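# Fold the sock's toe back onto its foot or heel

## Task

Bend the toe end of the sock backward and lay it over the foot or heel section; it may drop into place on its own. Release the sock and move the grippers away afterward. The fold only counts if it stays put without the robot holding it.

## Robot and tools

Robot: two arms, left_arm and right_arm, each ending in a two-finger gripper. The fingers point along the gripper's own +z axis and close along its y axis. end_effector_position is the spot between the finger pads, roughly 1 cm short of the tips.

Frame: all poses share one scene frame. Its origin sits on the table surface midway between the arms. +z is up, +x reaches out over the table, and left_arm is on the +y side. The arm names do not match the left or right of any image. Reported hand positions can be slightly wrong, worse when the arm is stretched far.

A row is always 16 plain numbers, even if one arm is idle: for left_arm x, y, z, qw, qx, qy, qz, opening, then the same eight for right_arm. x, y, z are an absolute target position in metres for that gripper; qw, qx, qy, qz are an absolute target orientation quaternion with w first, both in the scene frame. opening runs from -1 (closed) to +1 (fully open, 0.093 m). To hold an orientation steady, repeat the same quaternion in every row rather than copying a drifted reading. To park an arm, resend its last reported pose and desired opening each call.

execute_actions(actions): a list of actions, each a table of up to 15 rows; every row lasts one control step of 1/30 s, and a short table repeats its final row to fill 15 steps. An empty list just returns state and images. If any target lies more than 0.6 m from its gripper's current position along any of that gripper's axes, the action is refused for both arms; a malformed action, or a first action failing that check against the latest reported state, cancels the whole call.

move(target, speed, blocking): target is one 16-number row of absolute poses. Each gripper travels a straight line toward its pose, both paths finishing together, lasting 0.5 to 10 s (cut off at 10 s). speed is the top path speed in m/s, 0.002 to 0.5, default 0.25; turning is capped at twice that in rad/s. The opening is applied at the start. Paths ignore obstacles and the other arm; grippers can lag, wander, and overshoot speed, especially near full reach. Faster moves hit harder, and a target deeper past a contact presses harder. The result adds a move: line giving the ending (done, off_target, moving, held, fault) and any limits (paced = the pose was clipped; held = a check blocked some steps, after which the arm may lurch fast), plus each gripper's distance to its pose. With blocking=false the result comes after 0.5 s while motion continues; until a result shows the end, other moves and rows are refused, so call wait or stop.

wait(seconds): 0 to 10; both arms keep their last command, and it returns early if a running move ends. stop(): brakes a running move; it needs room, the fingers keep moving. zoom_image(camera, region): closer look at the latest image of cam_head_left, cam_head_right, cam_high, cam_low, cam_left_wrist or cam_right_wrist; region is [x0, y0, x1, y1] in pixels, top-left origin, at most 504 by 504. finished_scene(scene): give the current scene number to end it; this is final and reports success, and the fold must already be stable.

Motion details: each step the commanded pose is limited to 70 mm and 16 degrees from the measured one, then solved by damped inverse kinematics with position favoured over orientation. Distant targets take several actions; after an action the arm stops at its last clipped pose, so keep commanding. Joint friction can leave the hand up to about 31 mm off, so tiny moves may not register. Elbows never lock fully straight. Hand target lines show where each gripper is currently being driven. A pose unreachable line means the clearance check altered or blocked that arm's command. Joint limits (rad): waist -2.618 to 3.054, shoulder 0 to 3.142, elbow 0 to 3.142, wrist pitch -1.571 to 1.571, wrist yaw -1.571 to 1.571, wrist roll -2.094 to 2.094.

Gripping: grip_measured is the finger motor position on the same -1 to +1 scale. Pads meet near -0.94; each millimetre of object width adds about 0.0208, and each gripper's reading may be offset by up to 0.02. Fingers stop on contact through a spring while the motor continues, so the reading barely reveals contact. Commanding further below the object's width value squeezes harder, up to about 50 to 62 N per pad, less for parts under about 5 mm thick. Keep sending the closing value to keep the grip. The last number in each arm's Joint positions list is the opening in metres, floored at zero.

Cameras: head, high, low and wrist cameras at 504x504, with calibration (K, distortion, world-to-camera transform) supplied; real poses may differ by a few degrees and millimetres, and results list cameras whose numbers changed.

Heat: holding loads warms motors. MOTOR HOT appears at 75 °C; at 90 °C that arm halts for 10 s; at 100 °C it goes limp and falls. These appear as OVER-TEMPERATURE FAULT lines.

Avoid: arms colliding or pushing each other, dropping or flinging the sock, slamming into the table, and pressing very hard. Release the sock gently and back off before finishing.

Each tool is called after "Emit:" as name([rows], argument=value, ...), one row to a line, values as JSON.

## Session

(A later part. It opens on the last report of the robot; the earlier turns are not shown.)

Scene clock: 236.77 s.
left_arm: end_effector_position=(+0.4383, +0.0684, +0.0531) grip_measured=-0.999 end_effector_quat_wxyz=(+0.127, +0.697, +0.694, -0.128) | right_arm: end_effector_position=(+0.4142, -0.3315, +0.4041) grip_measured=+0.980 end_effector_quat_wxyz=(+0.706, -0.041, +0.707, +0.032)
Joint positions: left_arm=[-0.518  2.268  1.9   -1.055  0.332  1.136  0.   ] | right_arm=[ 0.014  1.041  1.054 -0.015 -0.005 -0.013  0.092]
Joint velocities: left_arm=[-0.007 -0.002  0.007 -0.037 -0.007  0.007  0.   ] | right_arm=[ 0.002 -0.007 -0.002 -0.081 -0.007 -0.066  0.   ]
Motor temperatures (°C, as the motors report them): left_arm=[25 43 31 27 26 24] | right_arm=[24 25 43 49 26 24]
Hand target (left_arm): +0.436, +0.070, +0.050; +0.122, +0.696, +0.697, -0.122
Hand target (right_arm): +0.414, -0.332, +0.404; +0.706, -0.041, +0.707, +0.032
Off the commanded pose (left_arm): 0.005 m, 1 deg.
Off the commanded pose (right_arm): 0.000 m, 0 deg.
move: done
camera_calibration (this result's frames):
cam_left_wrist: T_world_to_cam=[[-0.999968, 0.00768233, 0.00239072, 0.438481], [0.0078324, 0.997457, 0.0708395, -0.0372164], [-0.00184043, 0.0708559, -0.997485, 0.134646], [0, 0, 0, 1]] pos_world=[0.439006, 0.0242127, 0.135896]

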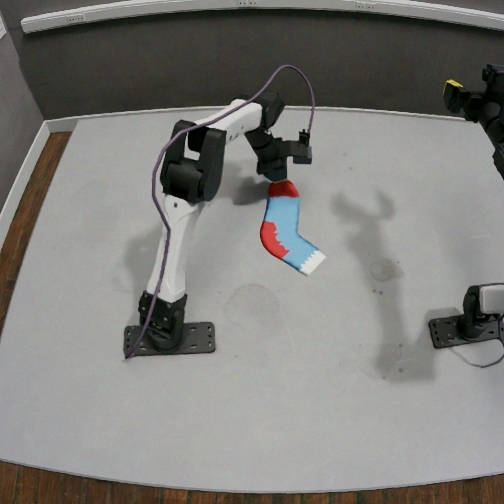

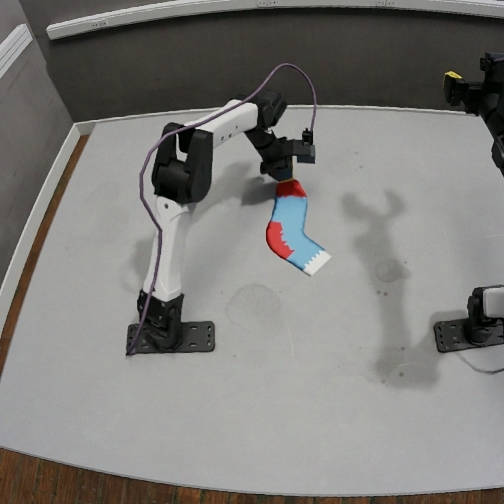

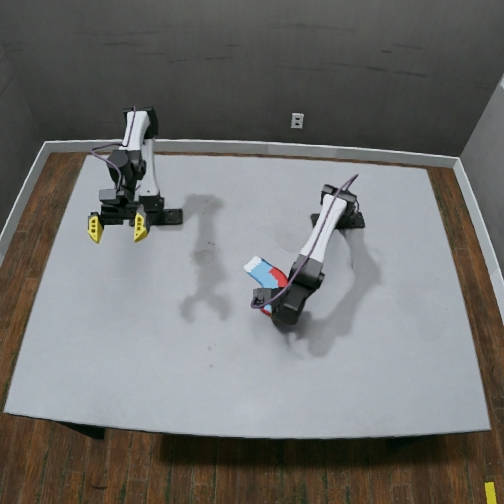

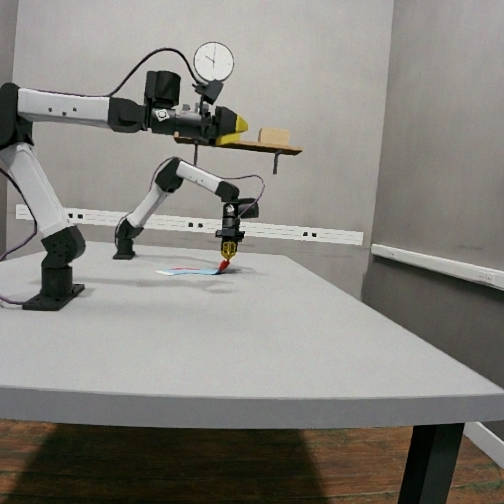

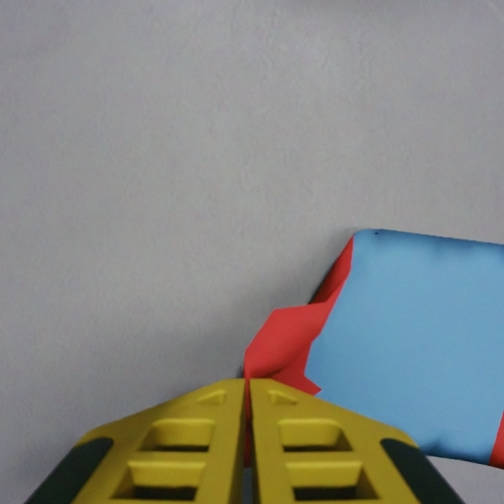

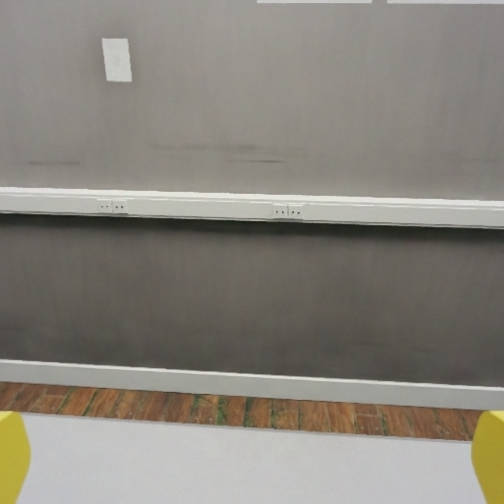

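Emit:
execute_actions([
  [[0.4357,0.0700,0.0513,0.1232,0.6963,0.6962,-0.1224,-1,0.4142,-0.3315,0.4041,0.706,-0.041,0.707,0.032,1],[0.4347,0.0701,0.0520,0.1243,0.6964,0.6959,-0.1212,-1,0.4142,-0.3315,0.4041,0.706,-0.041,0.707,0.032,1],[0.4332,0.0702,0.0533,0.1261,0.6966,0.6954,-0.1194,-1,0.4142,-0.3315,0.4041,0.706,-0.041,0.707,0.032,1],[0.4311,0.0704,0.0550,0.1286,0.6968,0.6947,-0.1168,-1,0.4142,-0.3315,0.4041,0.706,-0.041,0.707,0.032,1],[0.4285,0.0706,0.0570,0.1316,0.6971,0.6939,-0.1137,-1,0.4142,-0.3315,0.4041,0.706,-0.041,0.707,0.032,1],[0.4255,0.0708,0.0593,0.1352,0.6974,0.6930,-0.1100,-1,0.4142,-0.3315,0.4041,0.706,-0.041,0.707,0.032,1],[0.4221,0.0711,0.0619,0.1392,0.6978,0.6919,-0.1059,-1,0.4142,-0.3315,0.4041,0.706,-0.041,0.707,0.032,1],[0.4183,0.0714,0.0646,0.1437,0.6982,0.6907,-0.1013,-1,0.4142,-0.3315,0.4041,0.706,-0.041,0.707,0.032,1],[0.4142,0.0717,0.0673,0.1485,0.6986,0.6894,-0.0963,-1,0.4142,-0.3315,0.4041,0.706,-0.041,0.707,0.032,1],[0.4098,0.0721,0.0699,0.1537,0.6991,0.6880,-0.0910,-1,0.4142,-0.3315,0.4041,0.706,-0.041,0.707,0.032,1],[0.4052,0.0724,0.0723,0.1591,0.6996,0.6866,-0.0854,-1,0.4142,-0.3315,0.4041,0.706,-0.041,0.707,0.032,1],[0.4004,0.0728,0.0742,0.1647,0.7001,0.6851,-0.0796,-1,0.4142,-0.3315,0.4041,0.706,-0.041,0.707,0.032,1],[0.3955,0.0732,0.0757,0.1705,0.7006,0.6835,-0.0736,-1,0.4142,-0.3315,0.4041,0.706,-0.041,0.707,0.032,1],[0.3905,0.0736,0.0767,0.1764,0.7011,0.6819,-0.0675,-1,0.4142,-0.3315,0.4041,0.706,-0.041,0.707,0.032,1],[0.3855,0.0740,0.0770,0.1823,0.7017,0.6804,-0.0614,-1,0.4142,-0.3315,0.4041,0.706,-0.041,0.707,0.032,1]],
  [[0.3805,0.0744,0.0767,0.1882,0.7022,0.6788,-0.0553,-1,0.4142,-0.3315,0.4041,0.706,-0.041,0.707,0.032,1],[0.3755,0.0748,0.0757,0.1941,0.7027,0.6772,-0.0492,-1,0.4142,-0.3315,0.4041,0.706,-0.041,0.707,0.032,1],[0.3706,0.0752,0.0742,0.1999,0.7032,0.6756,-0.0432,-1,0.4142,-0.3315,0.4041,0.706,-0.041,0.707,0.032,1],[0.3658,0.0756,0.0723,0.2055,0.7037,0.6741,-0.0374,-1,0.4142,-0.3315,0.4041,0.706,-0.041,0.707,0.032,1],[0.3612,0.0759,0.0699,0.2109,0.7042,0.6727,-0.0318,-1,0.4142,-0.3315,0.4041,0.706,-0.041,0.707,0.032,1],[0.3568,0.0763,0.0673,0.2161,0.7047,0.6713,-0.0265,-1,0.4142,-0.3315,0.4041,0.706,-0.041,0.707,0.032,1],[0.3527,0.0766,0.0646,0.2209,0.7051,0.6700,-0.0215,-1,0.4142,-0.3315,0.4041,0.706,-0.041,0.707,0.032,1],[0.3489,0.0769,0.0619,0.2254,0.7055,0.6688,-0.0169,-1,0.4142,-0.3315,0.4041,0.706,-0.041,0.707,0.032,1],[0.3455,0.0772,0.0593,0.2294,0.7059,0.6677,-0.0128,-1,0.4142,-0.3315,0.4041,0.706,-0.041,0.707,0.032,1],[0.3425,0.0774,0.0570,0.2330,0.7062,0.6668,-0.0091,-1,0.4142,-0.3315,0.4041,0.706,-0.041,0.707,0.032,1],[0.3399,0.0776,0.0550,0.2360,0.7065,0.6660,-0.0060,-1,0.4142,-0.3315,0.4041,0.706,-0.041,0.707,0.032,1],[0.3378,0.0778,0.0533,0.2385,0.7067,0.6653,-0.0034,-1,0.4142,-0.3315,0.4041,0.706,-0.041,0.707,0.032,1],[0.3363,0.0779,0.0520,0.2403,0.7069,0.6648,-0.0016,-1,0.4142,-0.3315,0.4041,0.706,-0.041,0.707,0.032,1],[0.3353,0.0780,0.0513,0.2414,0.7070,0.6645,-0.0004,-1,0.4142,-0.3315,0.4041,0.706,-0.041,0.707,0.032,1],[0.3350,0.0780,0.0510,0.2418,0.7070,0.6644,0.0,-1,0.4142,-0.3315,0.4041,0.706,-0.041,0.707,0.032,1]],
])

Emit:
wait(seconds=0.5)

Emit:
zoom_image(camera="cam_low", region=[120, 210, 260, 290])

Emit:
zoom_image(camera="cam_head_right", region=[220, 160, 350, 290])

Emit:
zoom_image(camera="cam_high", region=[220, 230, 330, 340])

Scene clock: 280.10 s.
left_arm: end_effector_position=(+0.3227, +0.0826, +0.0445) grip_measured=-0.999 end_effector_quat_wxyz=(+0.199, +0.718, +0.667, -0.027) | right_arm: end_effector_position=(+0.4142, -0.3315, +0.4041) grip_measured=+0.980 end_effector_quat_wxyz=(+0.706, -0.041, +0.707, +0.032)
Joint positions: left_arm=[-0.693  1.703  1.024 -0.511  0.143  1.029  0.   ] | right_arm=[ 0.014  1.041  1.054 -0.015 -0.005 -0.013  0.092]
Joint velocities: left_arm=[-0.095 -0.134 -0.369  0.418 -0.198 -0.154  0.   ] | right_arm=[ 0.012 -0.002  0.007  0.007 -0.051 -0.022  0.001]
Motor temperatures (°C, as the motors report them): left_arm=[25 49 32 27 26 24] | right_arm=[24 25 44 51 26 24]
Hand target (left_arm): +0.334, +0.079, +0.053; +0.238, +0.707, +0.666, +0.000
Hand target (right_arm): +0.414, -0.332, +0.404; +0.706, -0.041, +0.707, +0.032
Off the commanded pose (left_arm): 0.015 m, 6 deg.
Off the commanded pose (right_arm): 0.000 m, 0 deg.
camera_calibration (this result's frames):
cam_left_wrist: T_world_to_cam=[[-0.967724, 0.0361688, -0.249402, 0.321221], [0.00852174, 0.993778, 0.111054, -0.0515949], [0.251867, 0.105344, -0.962011, 0.0385465], [0, 0, 0, 1]] pos_world=[0.301584, 0.035595, 0.122925]

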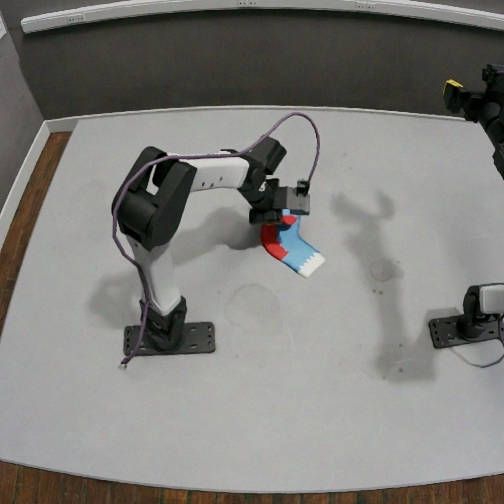

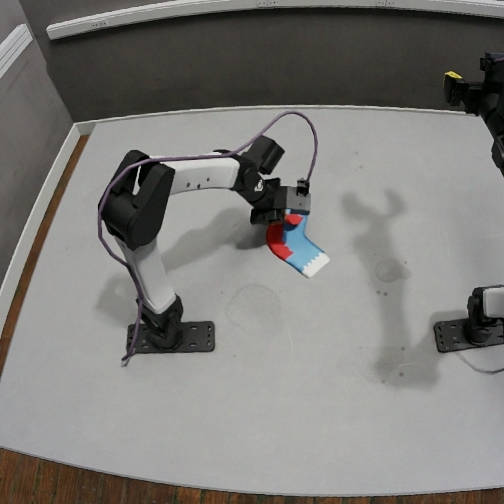

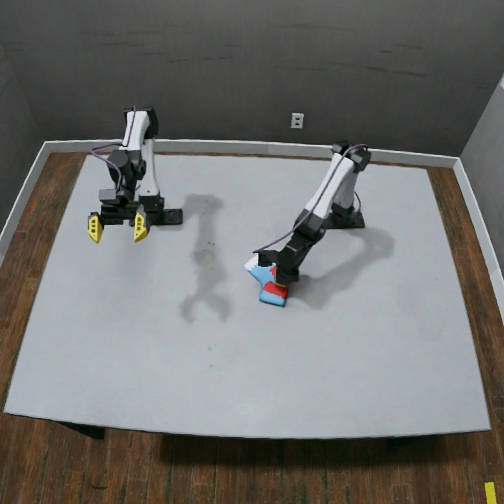

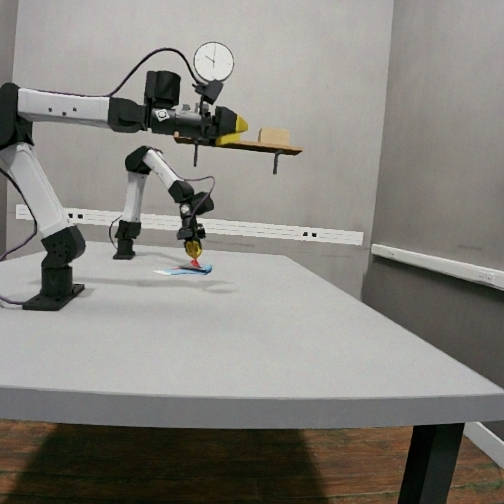

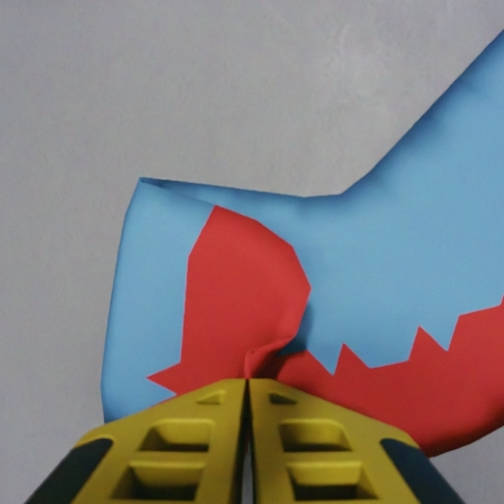

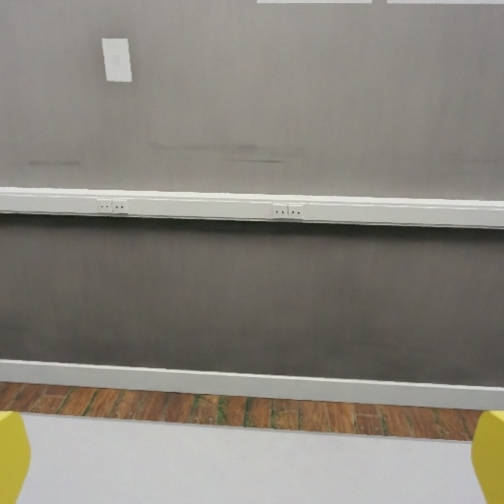

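Scene clock: 280.60 s.
left_arm: end_effector_position=(+0.3370, +0.0769, +0.0515) grip_measured=-0.999 end_effector_quat_wxyz=(+0.235, +0.708, +0.665, -0.007) | right_arm: end_effector_position=(+0.4142, -0.3315, +0.4041) grip_measured=+0.980 end_effector_quat_wxyz=(+0.706, -0.041, +0.707, +0.032)
Joint positions: left_arm=[-0.697  1.692  1.009 -0.425  0.115  1.015  0.   ] | right_arm=[ 0.014  1.041  1.054 -0.015 -0.005 -0.013  0.092]
Joint velocities: left_arm=[ 0.007 -0.012  0.007  0.007 -0.022 -0.051  0.   ] | right_arm=[ 0.007 -0.007  0.007 -0.051 -0.051  0.007  0.   ]
Motor temperatures (°C, as the motors report them): left_arm=[25 49 32 27 26 24] | right_arm=[24 25 44 51 26 24]
Hand target (left_arm): +0.334, +0.079, +0.053; +0.238, +0.707, +0.666, -0.000
Hand target (right_arm): +0.414, -0.332, +0.404; +0.706, -0.041, +0.707, +0.032
Off the commanded pose (left_arm): 0.002 m, 1 deg.
Off the commanded pose (right_arm): 0.000 m, 0 deg.
wait: 0.50 s; no rest
camera_calibration (this result's frames):
cam_left_wrist: T_world_to_cam=[[-0.945892, 0.00779311, -0.324388, 0.335722], [-0.0199409, 0.996426, 0.0820844, -0.0359338], [0.323868, 0.0841115, -0.942356, 0.0186907], [0, 0, 0, 1]] pos_world=[0.310787, 0.0316169, 0.129467]

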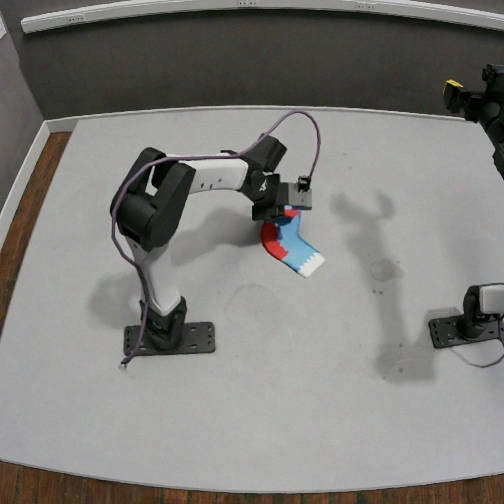

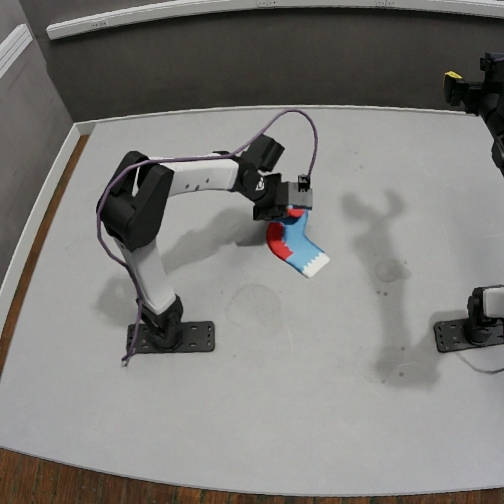

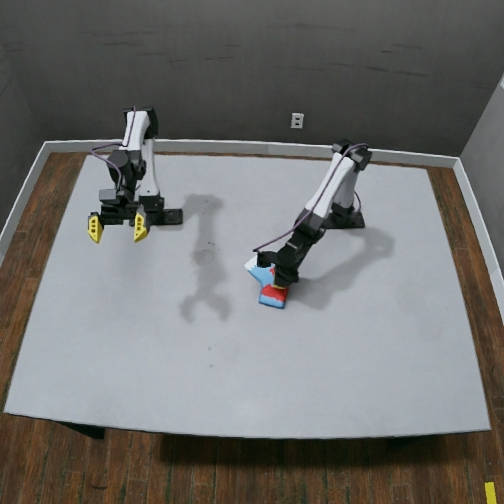

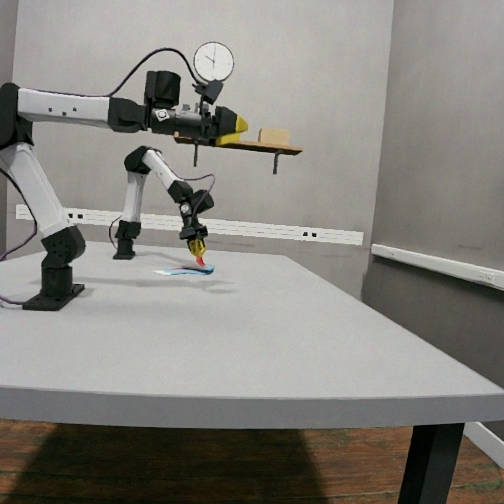

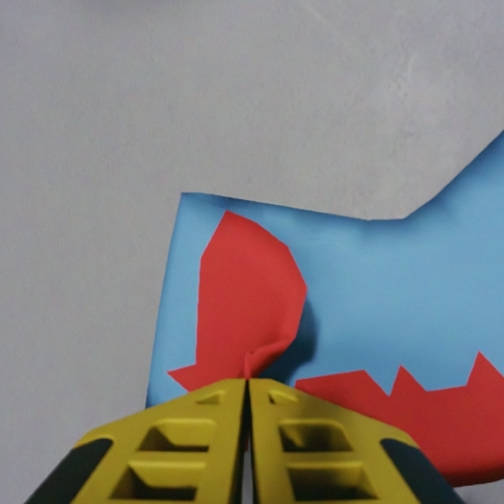

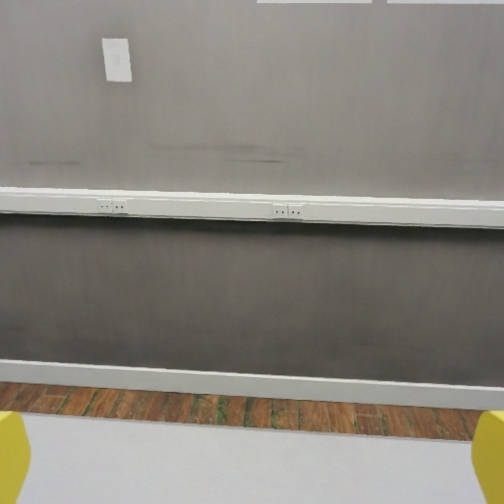

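Region (120, 210, 260, 290) of cam_low's 504x504 image, scaled by 3.600, with more detail than that image has; it fills the top 288 rows of this view, and the rest is white.

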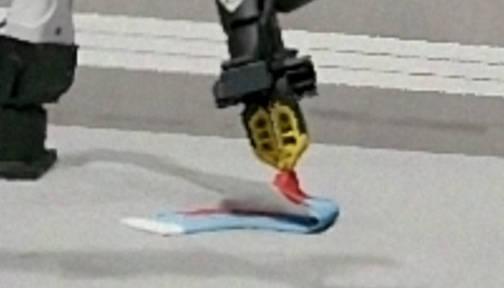

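Region (220, 160, 350, 290) of cam_head_right's 504x504 image, scaled by 3.877, with more detail than that image has.

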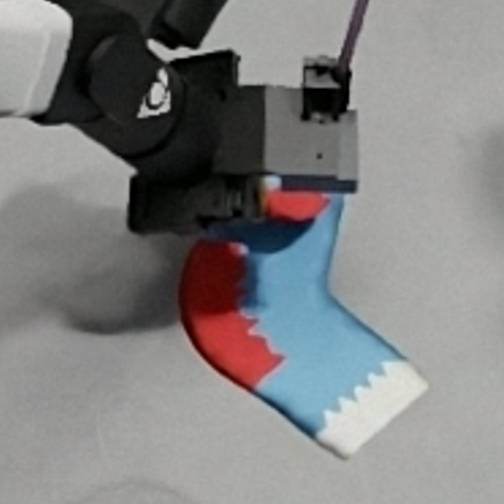

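Region (220, 230, 330, 340) of cam_high's 504x504 image, scaled by 4.582, with more detail than that image has.

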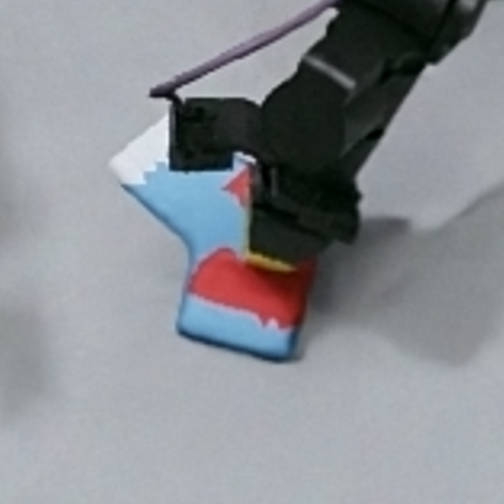

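Emit:
move(target=[0.298, 0.080, 0.014, 0.2988, 0.7044, 0.6408, 0.0616, -1.0, 0.4142, -0.3315, 0.4041, 0.706, -0.041, 0.707, 0.032, 1.0], speed=0.1)

Emit:
zoom_image(camera="cam_low", region=[120, 210, 260, 290])

Emit:
zoom_image(camera="cam_high", region=[220, 230, 330, 340])

Scene clock: 296.83 s.
left_arm: end_effector_position=(+0.3021, +0.0776, +0.0150) grip_measured=-0.999 end_effector_quat_wxyz=(+0.298, +0.705, +0.640, +0.059) | right_arm: end_effector_position=(+0.4142, -0.3315, +0.4041) grip_measured=+0.980 end_effector_quat_wxyz=(+0.706, -0.041, +0.707, +0.032)
Joint positions: left_arm=[-0.826  1.605  0.654 -0.003 -0.048  0.963  0.   ] | right_arm=[ 0.014  1.041  1.054 -0.015 -0.005 -0.013  0.092]
Joint velocities: left_arm=[-0.012 -0.002 -0.002  0.022 -0.037  0.007  0.   ] | right_arm=[ 0.002  0.002  0.022 -0.037 -0.022 -0.007  0.001]
Motor temperatures (°C, as the motors report them): left_arm=[25 45 32 29 26 24] | right_arm=[24 25 45 51 26 24]
Hand target (left_arm): +0.298, +0.081, +0.015; +0.298, +0.704, +0.641, +0.064
Hand target (right_arm): +0.414, -0.332, +0.404; +0.706, -0.041, +0.707, +0.032
Off the commanded pose (left_arm): 0.005 m, 0 deg.
Off the commanded pose (right_arm): 0.000 m, 0 deg.
move: done
camera_calibration (this result's frames):
cam_left_wrist: T_world_to_cam=[[-0.868178, 0.00659778, -0.49621, 0.270042], [-0.0346533, 0.996665, 0.0738821, -0.0297435], [0.495042, 0.0813381, -0.865053, -0.0571347], [0, 0, 0, 1]] pos_world=[0.261698, 0.0325099, 0.0867703]

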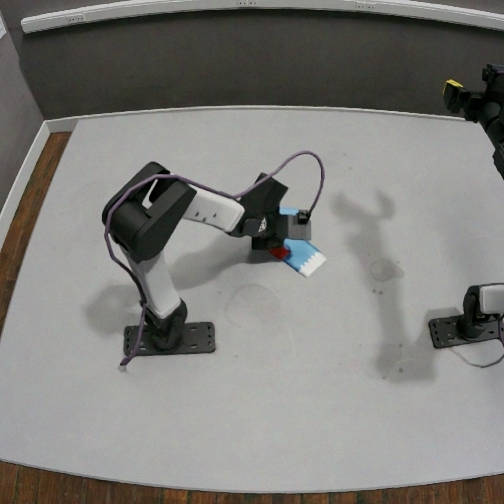

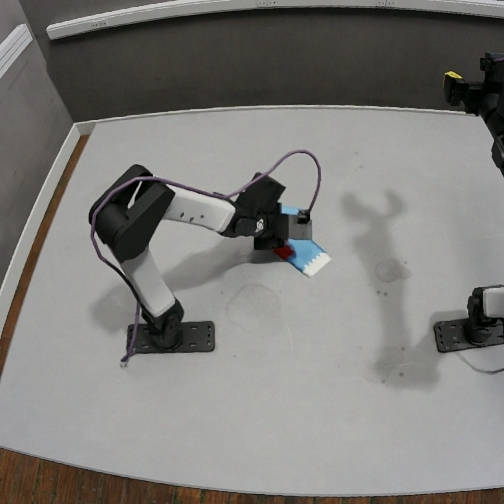

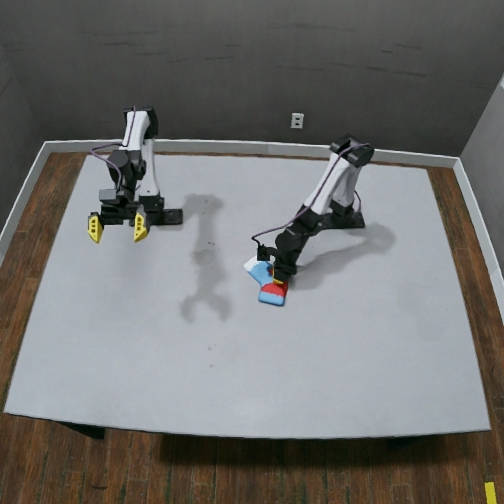

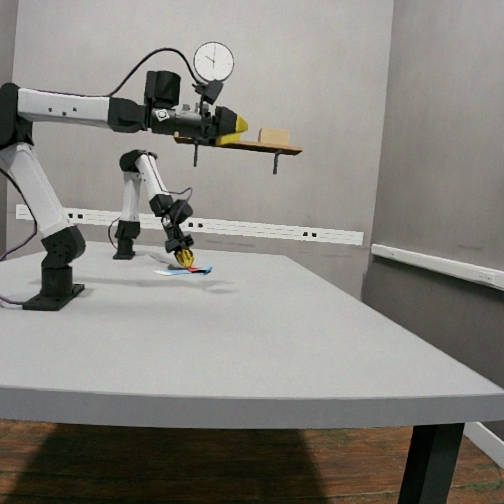

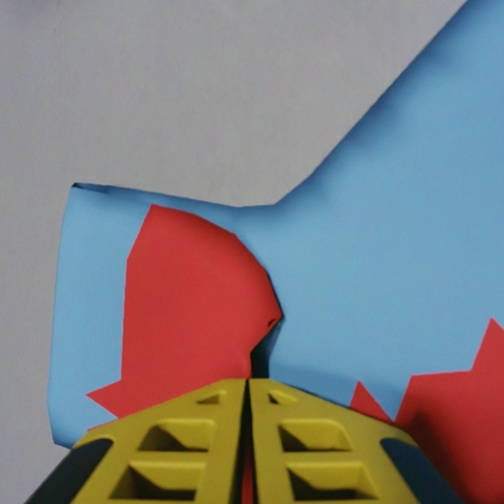

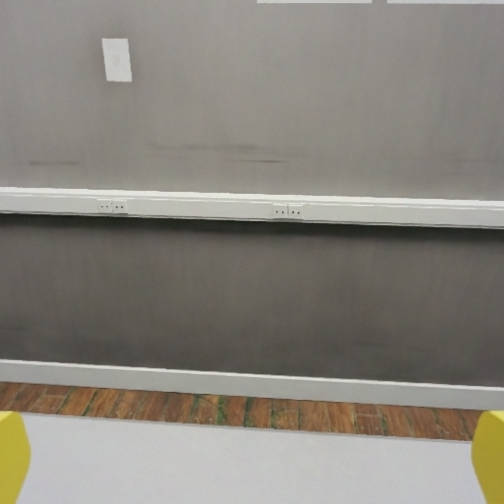

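Region (120, 210, 260, 290) of cam_low's 504x504 image, scaled by 3.600, with more detail than that image has; it fills the top 288 rows of this view, and the rest is white.

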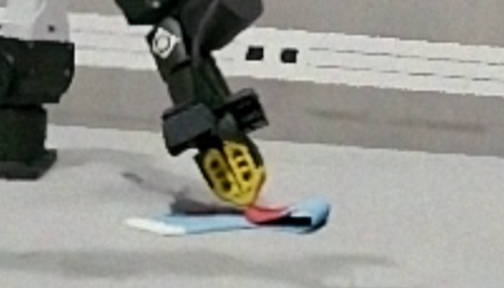

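Region (220, 230, 330, 340) of cam_high's 504x504 image, scaled by 4.582, with more detail than that image has.

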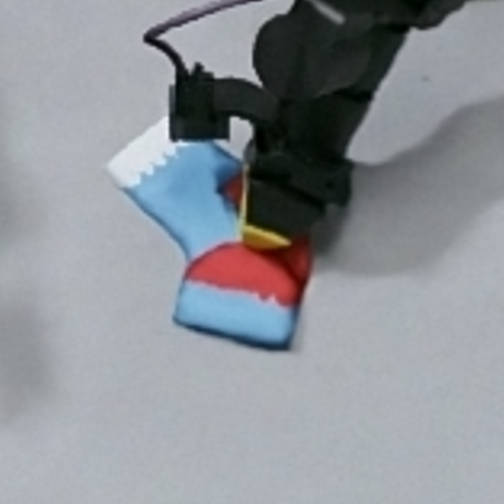

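Emit:
execute_actions([
  [[0.298,0.080,0.015,0.2988,0.7044,0.6408,0.0616,-0.9,0.4142,-0.3315,0.4041,0.706,-0.041,0.707,0.032,1],[0.298,0.080,0.016,0.2988,0.7044,0.6408,0.0616,-0.82,0.4142,-0.3315,0.4041,0.706,-0.041,0.707,0.032,1],[0.2975,0.0805,0.017,0.2988,0.7044,0.6408,0.0616,-0.76,0.4142,-0.3315,0.4041,0.706,-0.041,0.707,0.032,1],[0.297,0.081,0.018,0.2988,0.7044,0.6408,0.0616,-0.70,0.4142,-0.3315,0.4041,0.706,-0.041,0.707,0.032,1],[0.296,0.0815,0.0195,0.2988,0.7044,0.6408,0.0616,-0.68,0.4142,-0.3315,0.4041,0.706,-0.041,0.707,0.032,1],[0.295,0.082,0.021,0.2988,0.7044,0.6408,0.0616,-0.66,0.4142,-0.3315,0.4041,0.706,-0.041,0.707,0.032,1],[0.2935,0.083,0.023,0.2988,0.7044,0.6408,0.0616,-0.64,0.4142,-0.3315,0.4041,0.706,-0.041,0.707,0.032,1],[0.292,0.084,0.0255,0.2988,0.7044,0.6408,0.0616,-0.62,0.4142,-0.3315,0.4041,0.706,-0.041,0.707,0.032,1],[0.290,0.085,0.028,0.2988,0.7044,0.6408,0.0616,-0.60,0.4142,-0.3315,0.4041,0.706,-0.041,0.707,0.032,1],[0.288,0.0865,0.031,0.2988,0.7044,0.6408,0.0616,-0.57,0.4142,-0.3315,0.4041,0.706,-0.041,0.707,0.032,1],[0.286,0.088,0.034,0.2988,0.7044,0.6408,0.0616,-0.54,0.4142,-0.3315,0.4041,0.706,-0.041,0.707,0.032,1],[0.284,0.0895,0.0375,0.2988,0.7044,0.6408,0.0616,-0.5,0.4142,-0.3315,0.4041,0.706,-0.041,0.707,0.032,1],[0.282,0.091,0.041,0.2988,0.7044,0.6408,0.0616,-0.46,0.4142,-0.3315,0.4041,0.706,-0.041,0.707,0.032,1],[0.280,0.0925,0.045,0.2988,0.7044,0.6408,0.0616,-0.42,0.4142,-0.3315,0.4041,0.706,-0.041,0.707,0.032,1],[0.278,0.094,0.049,0.2988,0.7044,0.6408,0.0616,-0.4,0.4142,-0.3315,0.4041,0.706,-0.041,0.707,0.032,1]],
  [[0.276,0.097,0.055,0.2988,0.7044,0.6408,0.0616,-0.4,0.4142,-0.3315,0.4041,0.706,-0.041,0.707,0.032,1],[0.274,0.101,0.062,0.2988,0.7044,0.6408,0.0616,-0.4,0.4142,-0.3315,0.4041,0.706,-0.041,0.707,0.032,1],[0.272,0.106,0.070,0.2988,0.7044,0.6408,0.0616,-0.4,0.4142,-0.3315,0.4041,0.706,-0.041,0.707,0.032,1],[0.270,0.112,0.078,0.2988,0.7044,0.6408,0.0616,-0.4,0.4142,-0.3315,0.4041,0.706,-0.041,0.707,0.032,1],[0.268,0.118,0.087,0.2988,0.7044,0.6408,0.0616,-0.4,0.4142,-0.3315,0.4041,0.706,-0.041,0.707,0.032,1],[0.266,0.125,0.096,0.2988,0.7044,0.6408,0.0616,-0.4,0.4142,-0.3315,0.4041,0.706,-0.041,0.707,0.032,1],[0.265,0.132,0.105,0.2988,0.7044,0.6408,0.0616,-0.4,0.4142,-0.3315,0.4041,0.706,-0.041,0.707,0.032,1],[0.264,0.139,0.114,0.2988,0.7044,0.6408,0.0616,-0.4,0.4142,-0.3315,0.4041,0.706,-0.041,0.707,0.032,1],[0.263,0.145,0.122,0.2988,0.7044,0.6408,0.0616,-0.4,0.4142,-0.3315,0.4041,0.706,-0.041,0.707,0.032,1],[0.262,0.151,0.129,0.2988,0.7044,0.6408,0.0616,-0.4,0.4142,-0.3315,0.4041,0.706,-0.041,0.707,0.032,1],[0.261,0.156,0.135,0.2988,0.7044,0.6408,0.0616,-0.4,0.4142,-0.3315,0.4041,0.706,-0.041,0.707,0.032,1],[0.261,0.160,0.140,0.2988,0.7044,0.6408,0.0616,-0.4,0.4142,-0.3315,0.4041,0.706,-0.041,0.707,0.032,1],[0.260,0.163,0.144,0.2988,0.7044,0.6408,0.0616,-0.4,0.4142,-0.3315,0.4041,0.706,-0.041,0.707,0.032,1],[0.260,0.165,0.147,0.2988,0.7044,0.6408,0.0616,-0.4,0.4142,-0.3315,0.4041,0.706,-0.041,0.707,0.032,1],[0.260,0.166,0.149,0.2988,0.7044,0.6408,0.0616,-0.4,0.4142,-0.3315,0.4041,0.706,-0.041,0.707,0.032,1]],
])

Emit:
wait(seconds=0.6)

Emit:
zoom_image(camera="cam_low", region=[120, 210, 260, 290])

Emit:
zoom_image(camera="cam_high", region=[220, 230, 330, 340])

Scene clock: 321.60 s.
left_arm: end_effector_position=(+0.2825, +0.1516, +0.1530) grip_measured=-0.403 end_effector_quat_wxyz=(+0.347, +0.673, +0.647, +0.085) | right_arm: end_effector_position=(+0.4142, -0.3315, +0.4041) grip_measured=+0.980 end_effector_quat_wxyz=(+0.706, -0.041, +0.707, +0.032)
Joint positions: left_arm=[-0.647  1.044  0.772 -0.569  0.016  1.062  0.026] | right_arm=[ 0.014  1.041  1.054 -0.015 -0.005 -0.013  0.092]
Joint velocities: left_arm=[ 0.359 -0.222  0.471 -0.813  0.242  0.344 -0.   ] | right_arm=[-0.022  0.007  0.002 -0.022 -0.022 -0.081  0.001]
Motor temperatures (°C, as the motors report them): left_arm=[25 41 32 30 26 24] | right_arm=[24 25 45 52 26 24]
Hand target (left_arm): +0.263, +0.162, +0.149; +0.307, +0.699, +0.642, +0.062
Hand target (right_arm): +0.414, -0.332, +0.404; +0.706, -0.041, +0.707, +0.032
Off the commanded pose (left_arm): 0.027 m, 7 deg.
Off the commanded pose (right_arm): 0.000 m, 0 deg.
camera_calibration (this result's frames):
cam_left_wrist: T_world_to_cam=[[-0.81385, -0.0745645, -0.576271, 0.330236], [-0.0993937, 0.99498, 0.0116289, -0.0863724], [0.572512, 0.0667419, -0.817176, 0.0389381], [0, 0, 0, 1]] pos_world=[0.237885, 0.107964, 0.223129]

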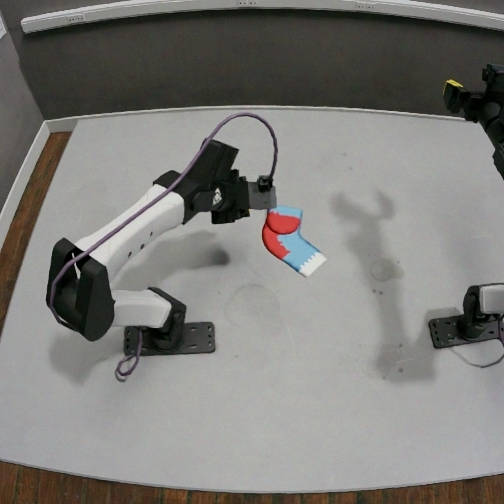

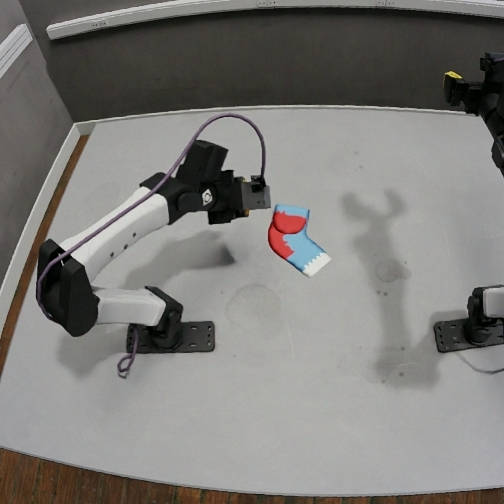

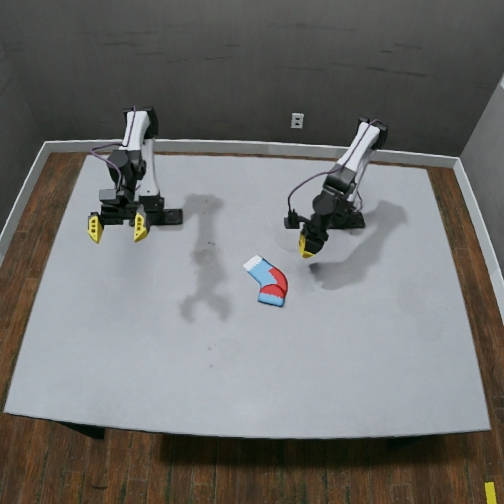

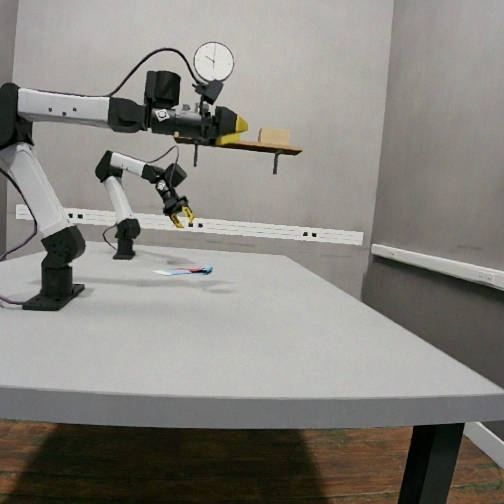

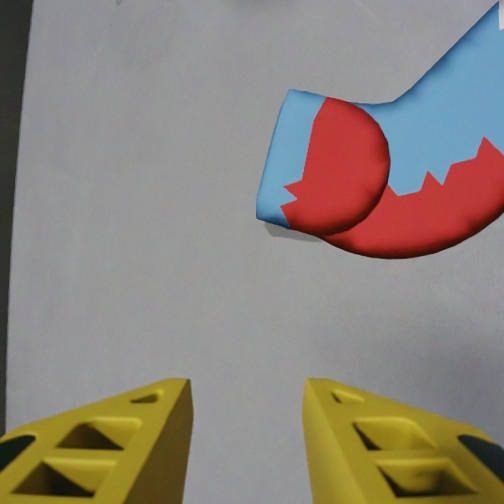

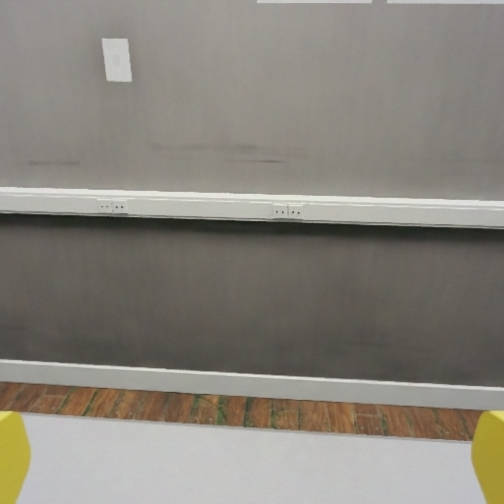

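Scene clock: 322.20 s.
left_arm: end_effector_position=(+0.2644, +0.1605, +0.1458) grip_measured=-0.403 end_effector_quat_wxyz=(+0.305, +0.698, +0.644, +0.065) | right_arm: end_effector_position=(+0.4142, -0.3315, +0.4041) grip_measured=+0.980 end_effector_quat_wxyz=(+0.706, -0.041, +0.707, +0.032)
Joint positions: left_arm=[-0.631  1.035  0.797 -0.7    0.053  1.108  0.026] | right_arm=[ 0.014  1.041  1.054 -0.015 -0.005 -0.013  0.092]
Joint velocities: left_arm=[ 0.002 -0.002 -0.002 -0.037 -0.007 -0.037 -0.001] | right_arm=[ 0.017 -0.002  0.002  0.037 -0.037  0.037  0.   ]
Motor temperatures (°C, as the motors report them): left_arm=[25 41 32 30 26 24] | right_arm=[24 25 45 52 26 24]
Hand target (left_arm): +0.262, +0.162, +0.149; +0.307, +0.699, +0.642, +0.062
Hand target (right_arm): +0.414, -0.332, +0.404; +0.706, -0.041, +0.707, +0.032
Off the commanded pose (left_arm): 0.008 m, 1 deg.
Off the commanded pose (right_arm): 0.000 m, 0 deg.
wait: 0.60 s; no rest
camera_calibration (this result's frames):
cam_left_wrist: T_world_to_cam=[[-0.860182, -0.0126584, -0.50983, 0.304651], [-0.0536597, 0.996389, 0.0657954, -0.117148], [0.507156, 0.0839533, -0.857756, 0.063182], [0, 0, 0, 1]] pos_world=[0.223726, 0.115277, 0.217223]

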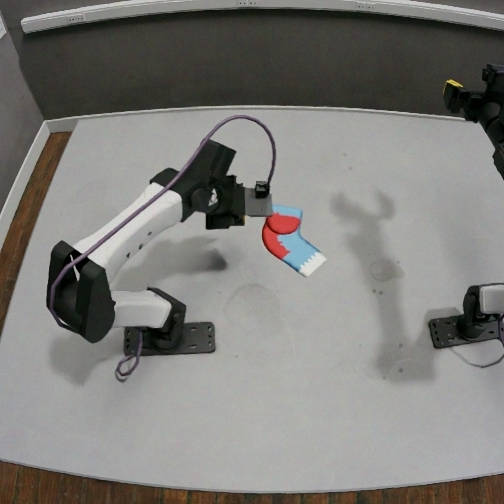

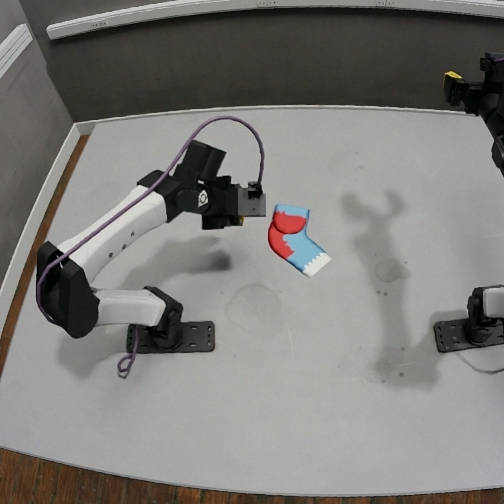

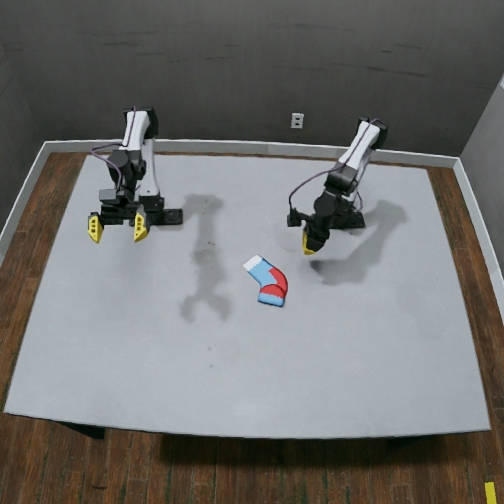

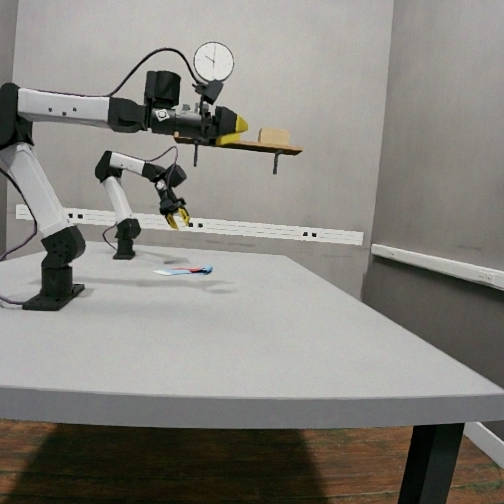

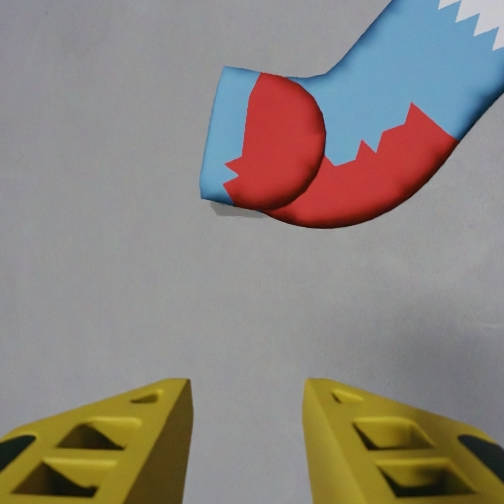

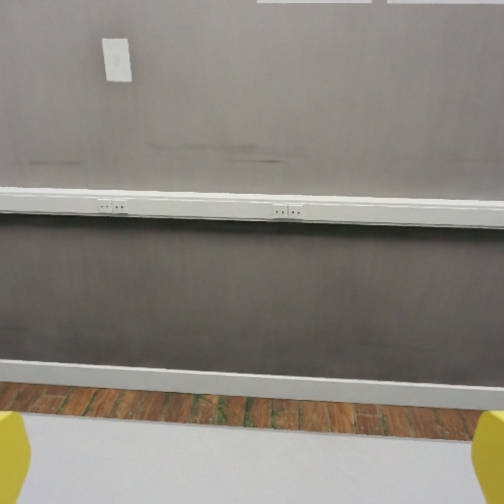

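Region (120, 210, 260, 290) of cam_low's 504x504 image, scaled by 3.600, with more detail than that image has; it fills the top 288 rows of this view, and the rest is white.

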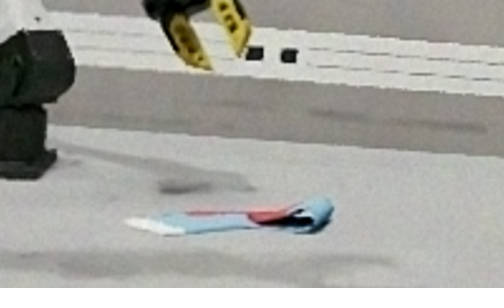

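Region (220, 230, 330, 340) of cam_high's 504x504 image, scaled by 4.582, with more detail than that image has.

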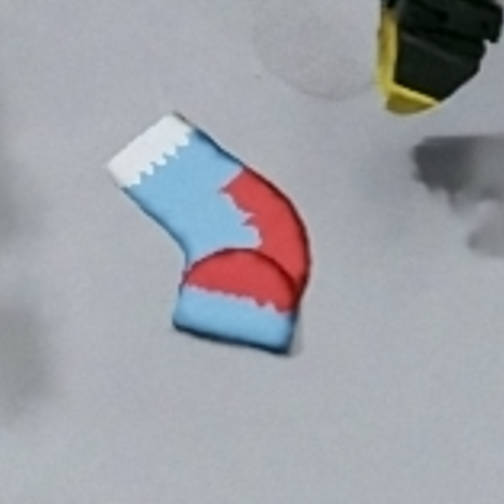

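Emit:
execute_actions(actions=[])

Emit:
zoom_image(camera="cam_low", region=[120, 210, 260, 290])

Emit:
zoom_image(camera="cam_head_right", region=[240, 180, 350, 290])

Scene clock: 326.30 s.
left_arm: end_effector_position=(+0.2641, +0.1606, +0.1456) grip_measured=-0.403 end_effector_quat_wxyz=(+0.305, +0.699, +0.644, +0.065) | right_arm: end_effector_position=(+0.4142, -0.3315, +0.4041) grip_measured=+0.980 end_effector_quat_wxyz=(+0.706, -0.041, +0.707, +0.032)
Joint positions: left_arm=[-0.631  1.035  0.797 -0.701  0.054  1.109  0.026] | right_arm=[ 0.014  1.041  1.054 -0.015 -0.005 -0.013  0.092]
Joint velocities: left_arm=[ 0.002 -0.022  0.002 -0.007 -0.007  0.022 -0.   ] | right_arm=[-0.002 -0.002  0.012  0.037 -0.022 -0.007 -0.   ]
Motor temperatures (°C, as the motors report them): left_arm=[25 40 33 30 26 24] | right_arm=[24 25 46 52 26 24]
Hand target (left_arm): +0.262, +0.162, +0.149; +0.308, +0.699, +0.642, +0.062
Hand target (right_arm): +0.414, -0.332, +0.404; +0.706, -0.041, +0.707, +0.032
Off the commanded pose (left_arm): 0.008 m, 1 deg.
Off the commanded pose (right_arm): 0.000 m, 0 deg.
camera_calibration (this result's frames):
cam_left_wrist: T_world_to_cam=[[-0.860891, -0.0114351, -0.50866, 0.304084], [-0.0525076, 0.996406, 0.0664674, -0.117597], [0.506072, 0.0839297, -0.858398, 0.0635448], [0, 0, 0, 1]] pos_world=[0.22345, 0.115318, 0.217038]

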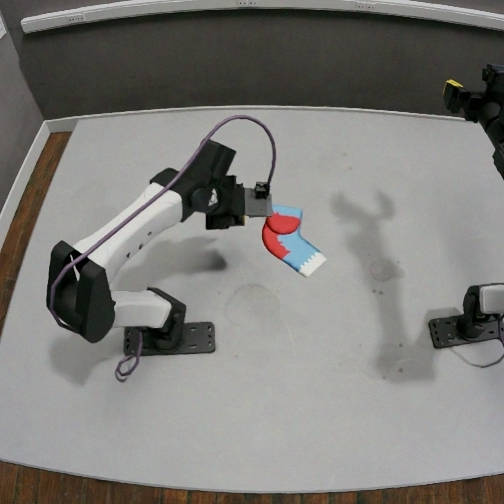

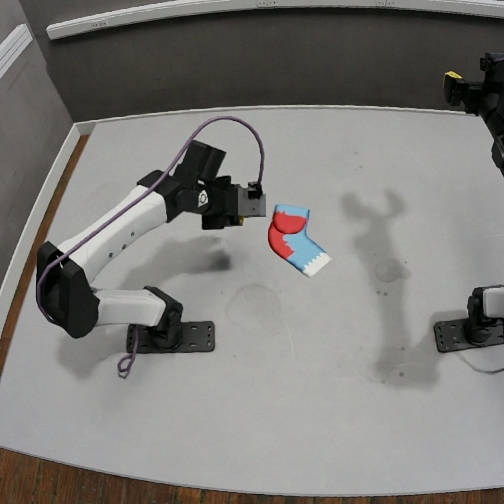

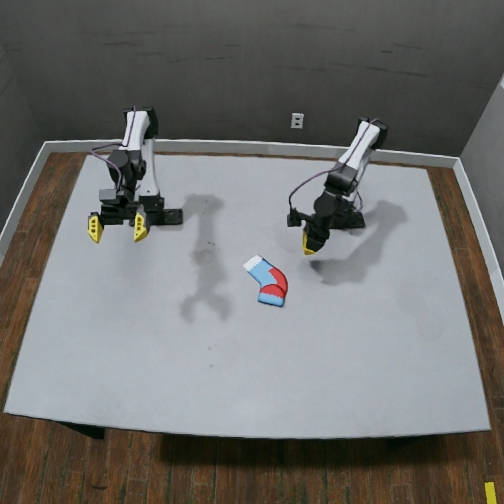

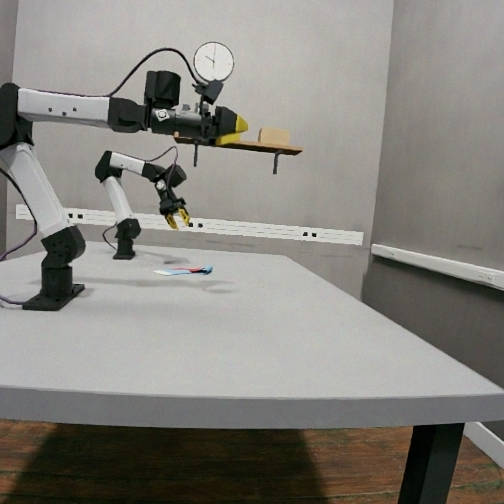

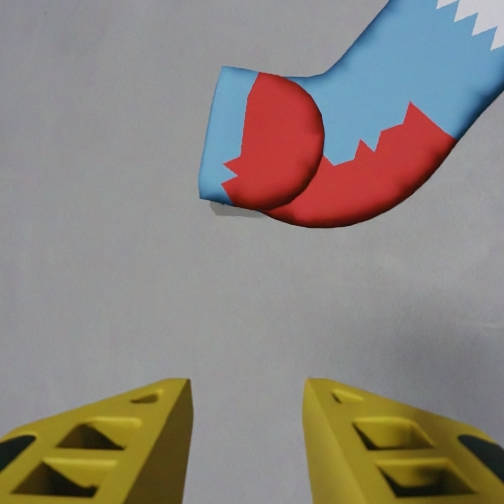

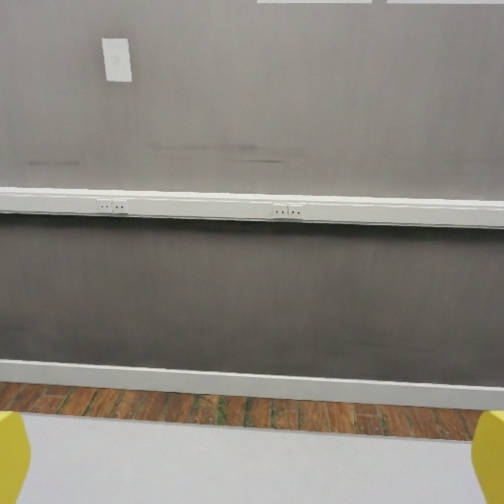

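Region (120, 210, 260, 290) of cam_low's 504x504 image, scaled by 3.600, with more detail than that image has; it fills the top 288 rows of this view, and the rest is white.

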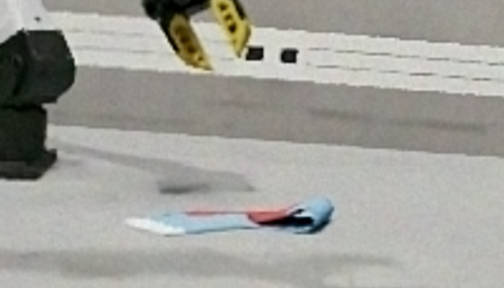

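Region (240, 180, 350, 290) of cam_head_right's 504x504 image, scaled by 4.582, with more detail than that image has.

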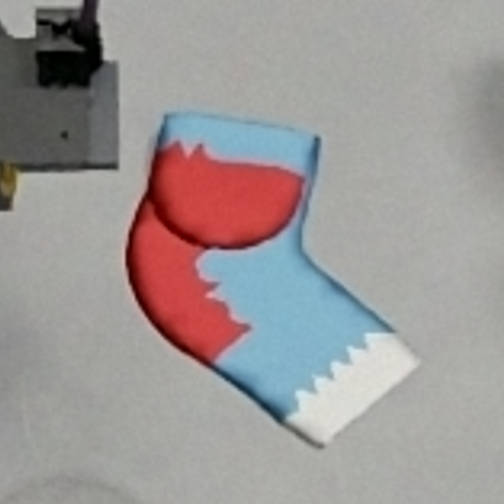

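The toe is folded back onto the foot and heel. It has stayed in place, and the gripper is clear.

Emit:
finished_scene(scene=1)

The scene is finished: the task was done.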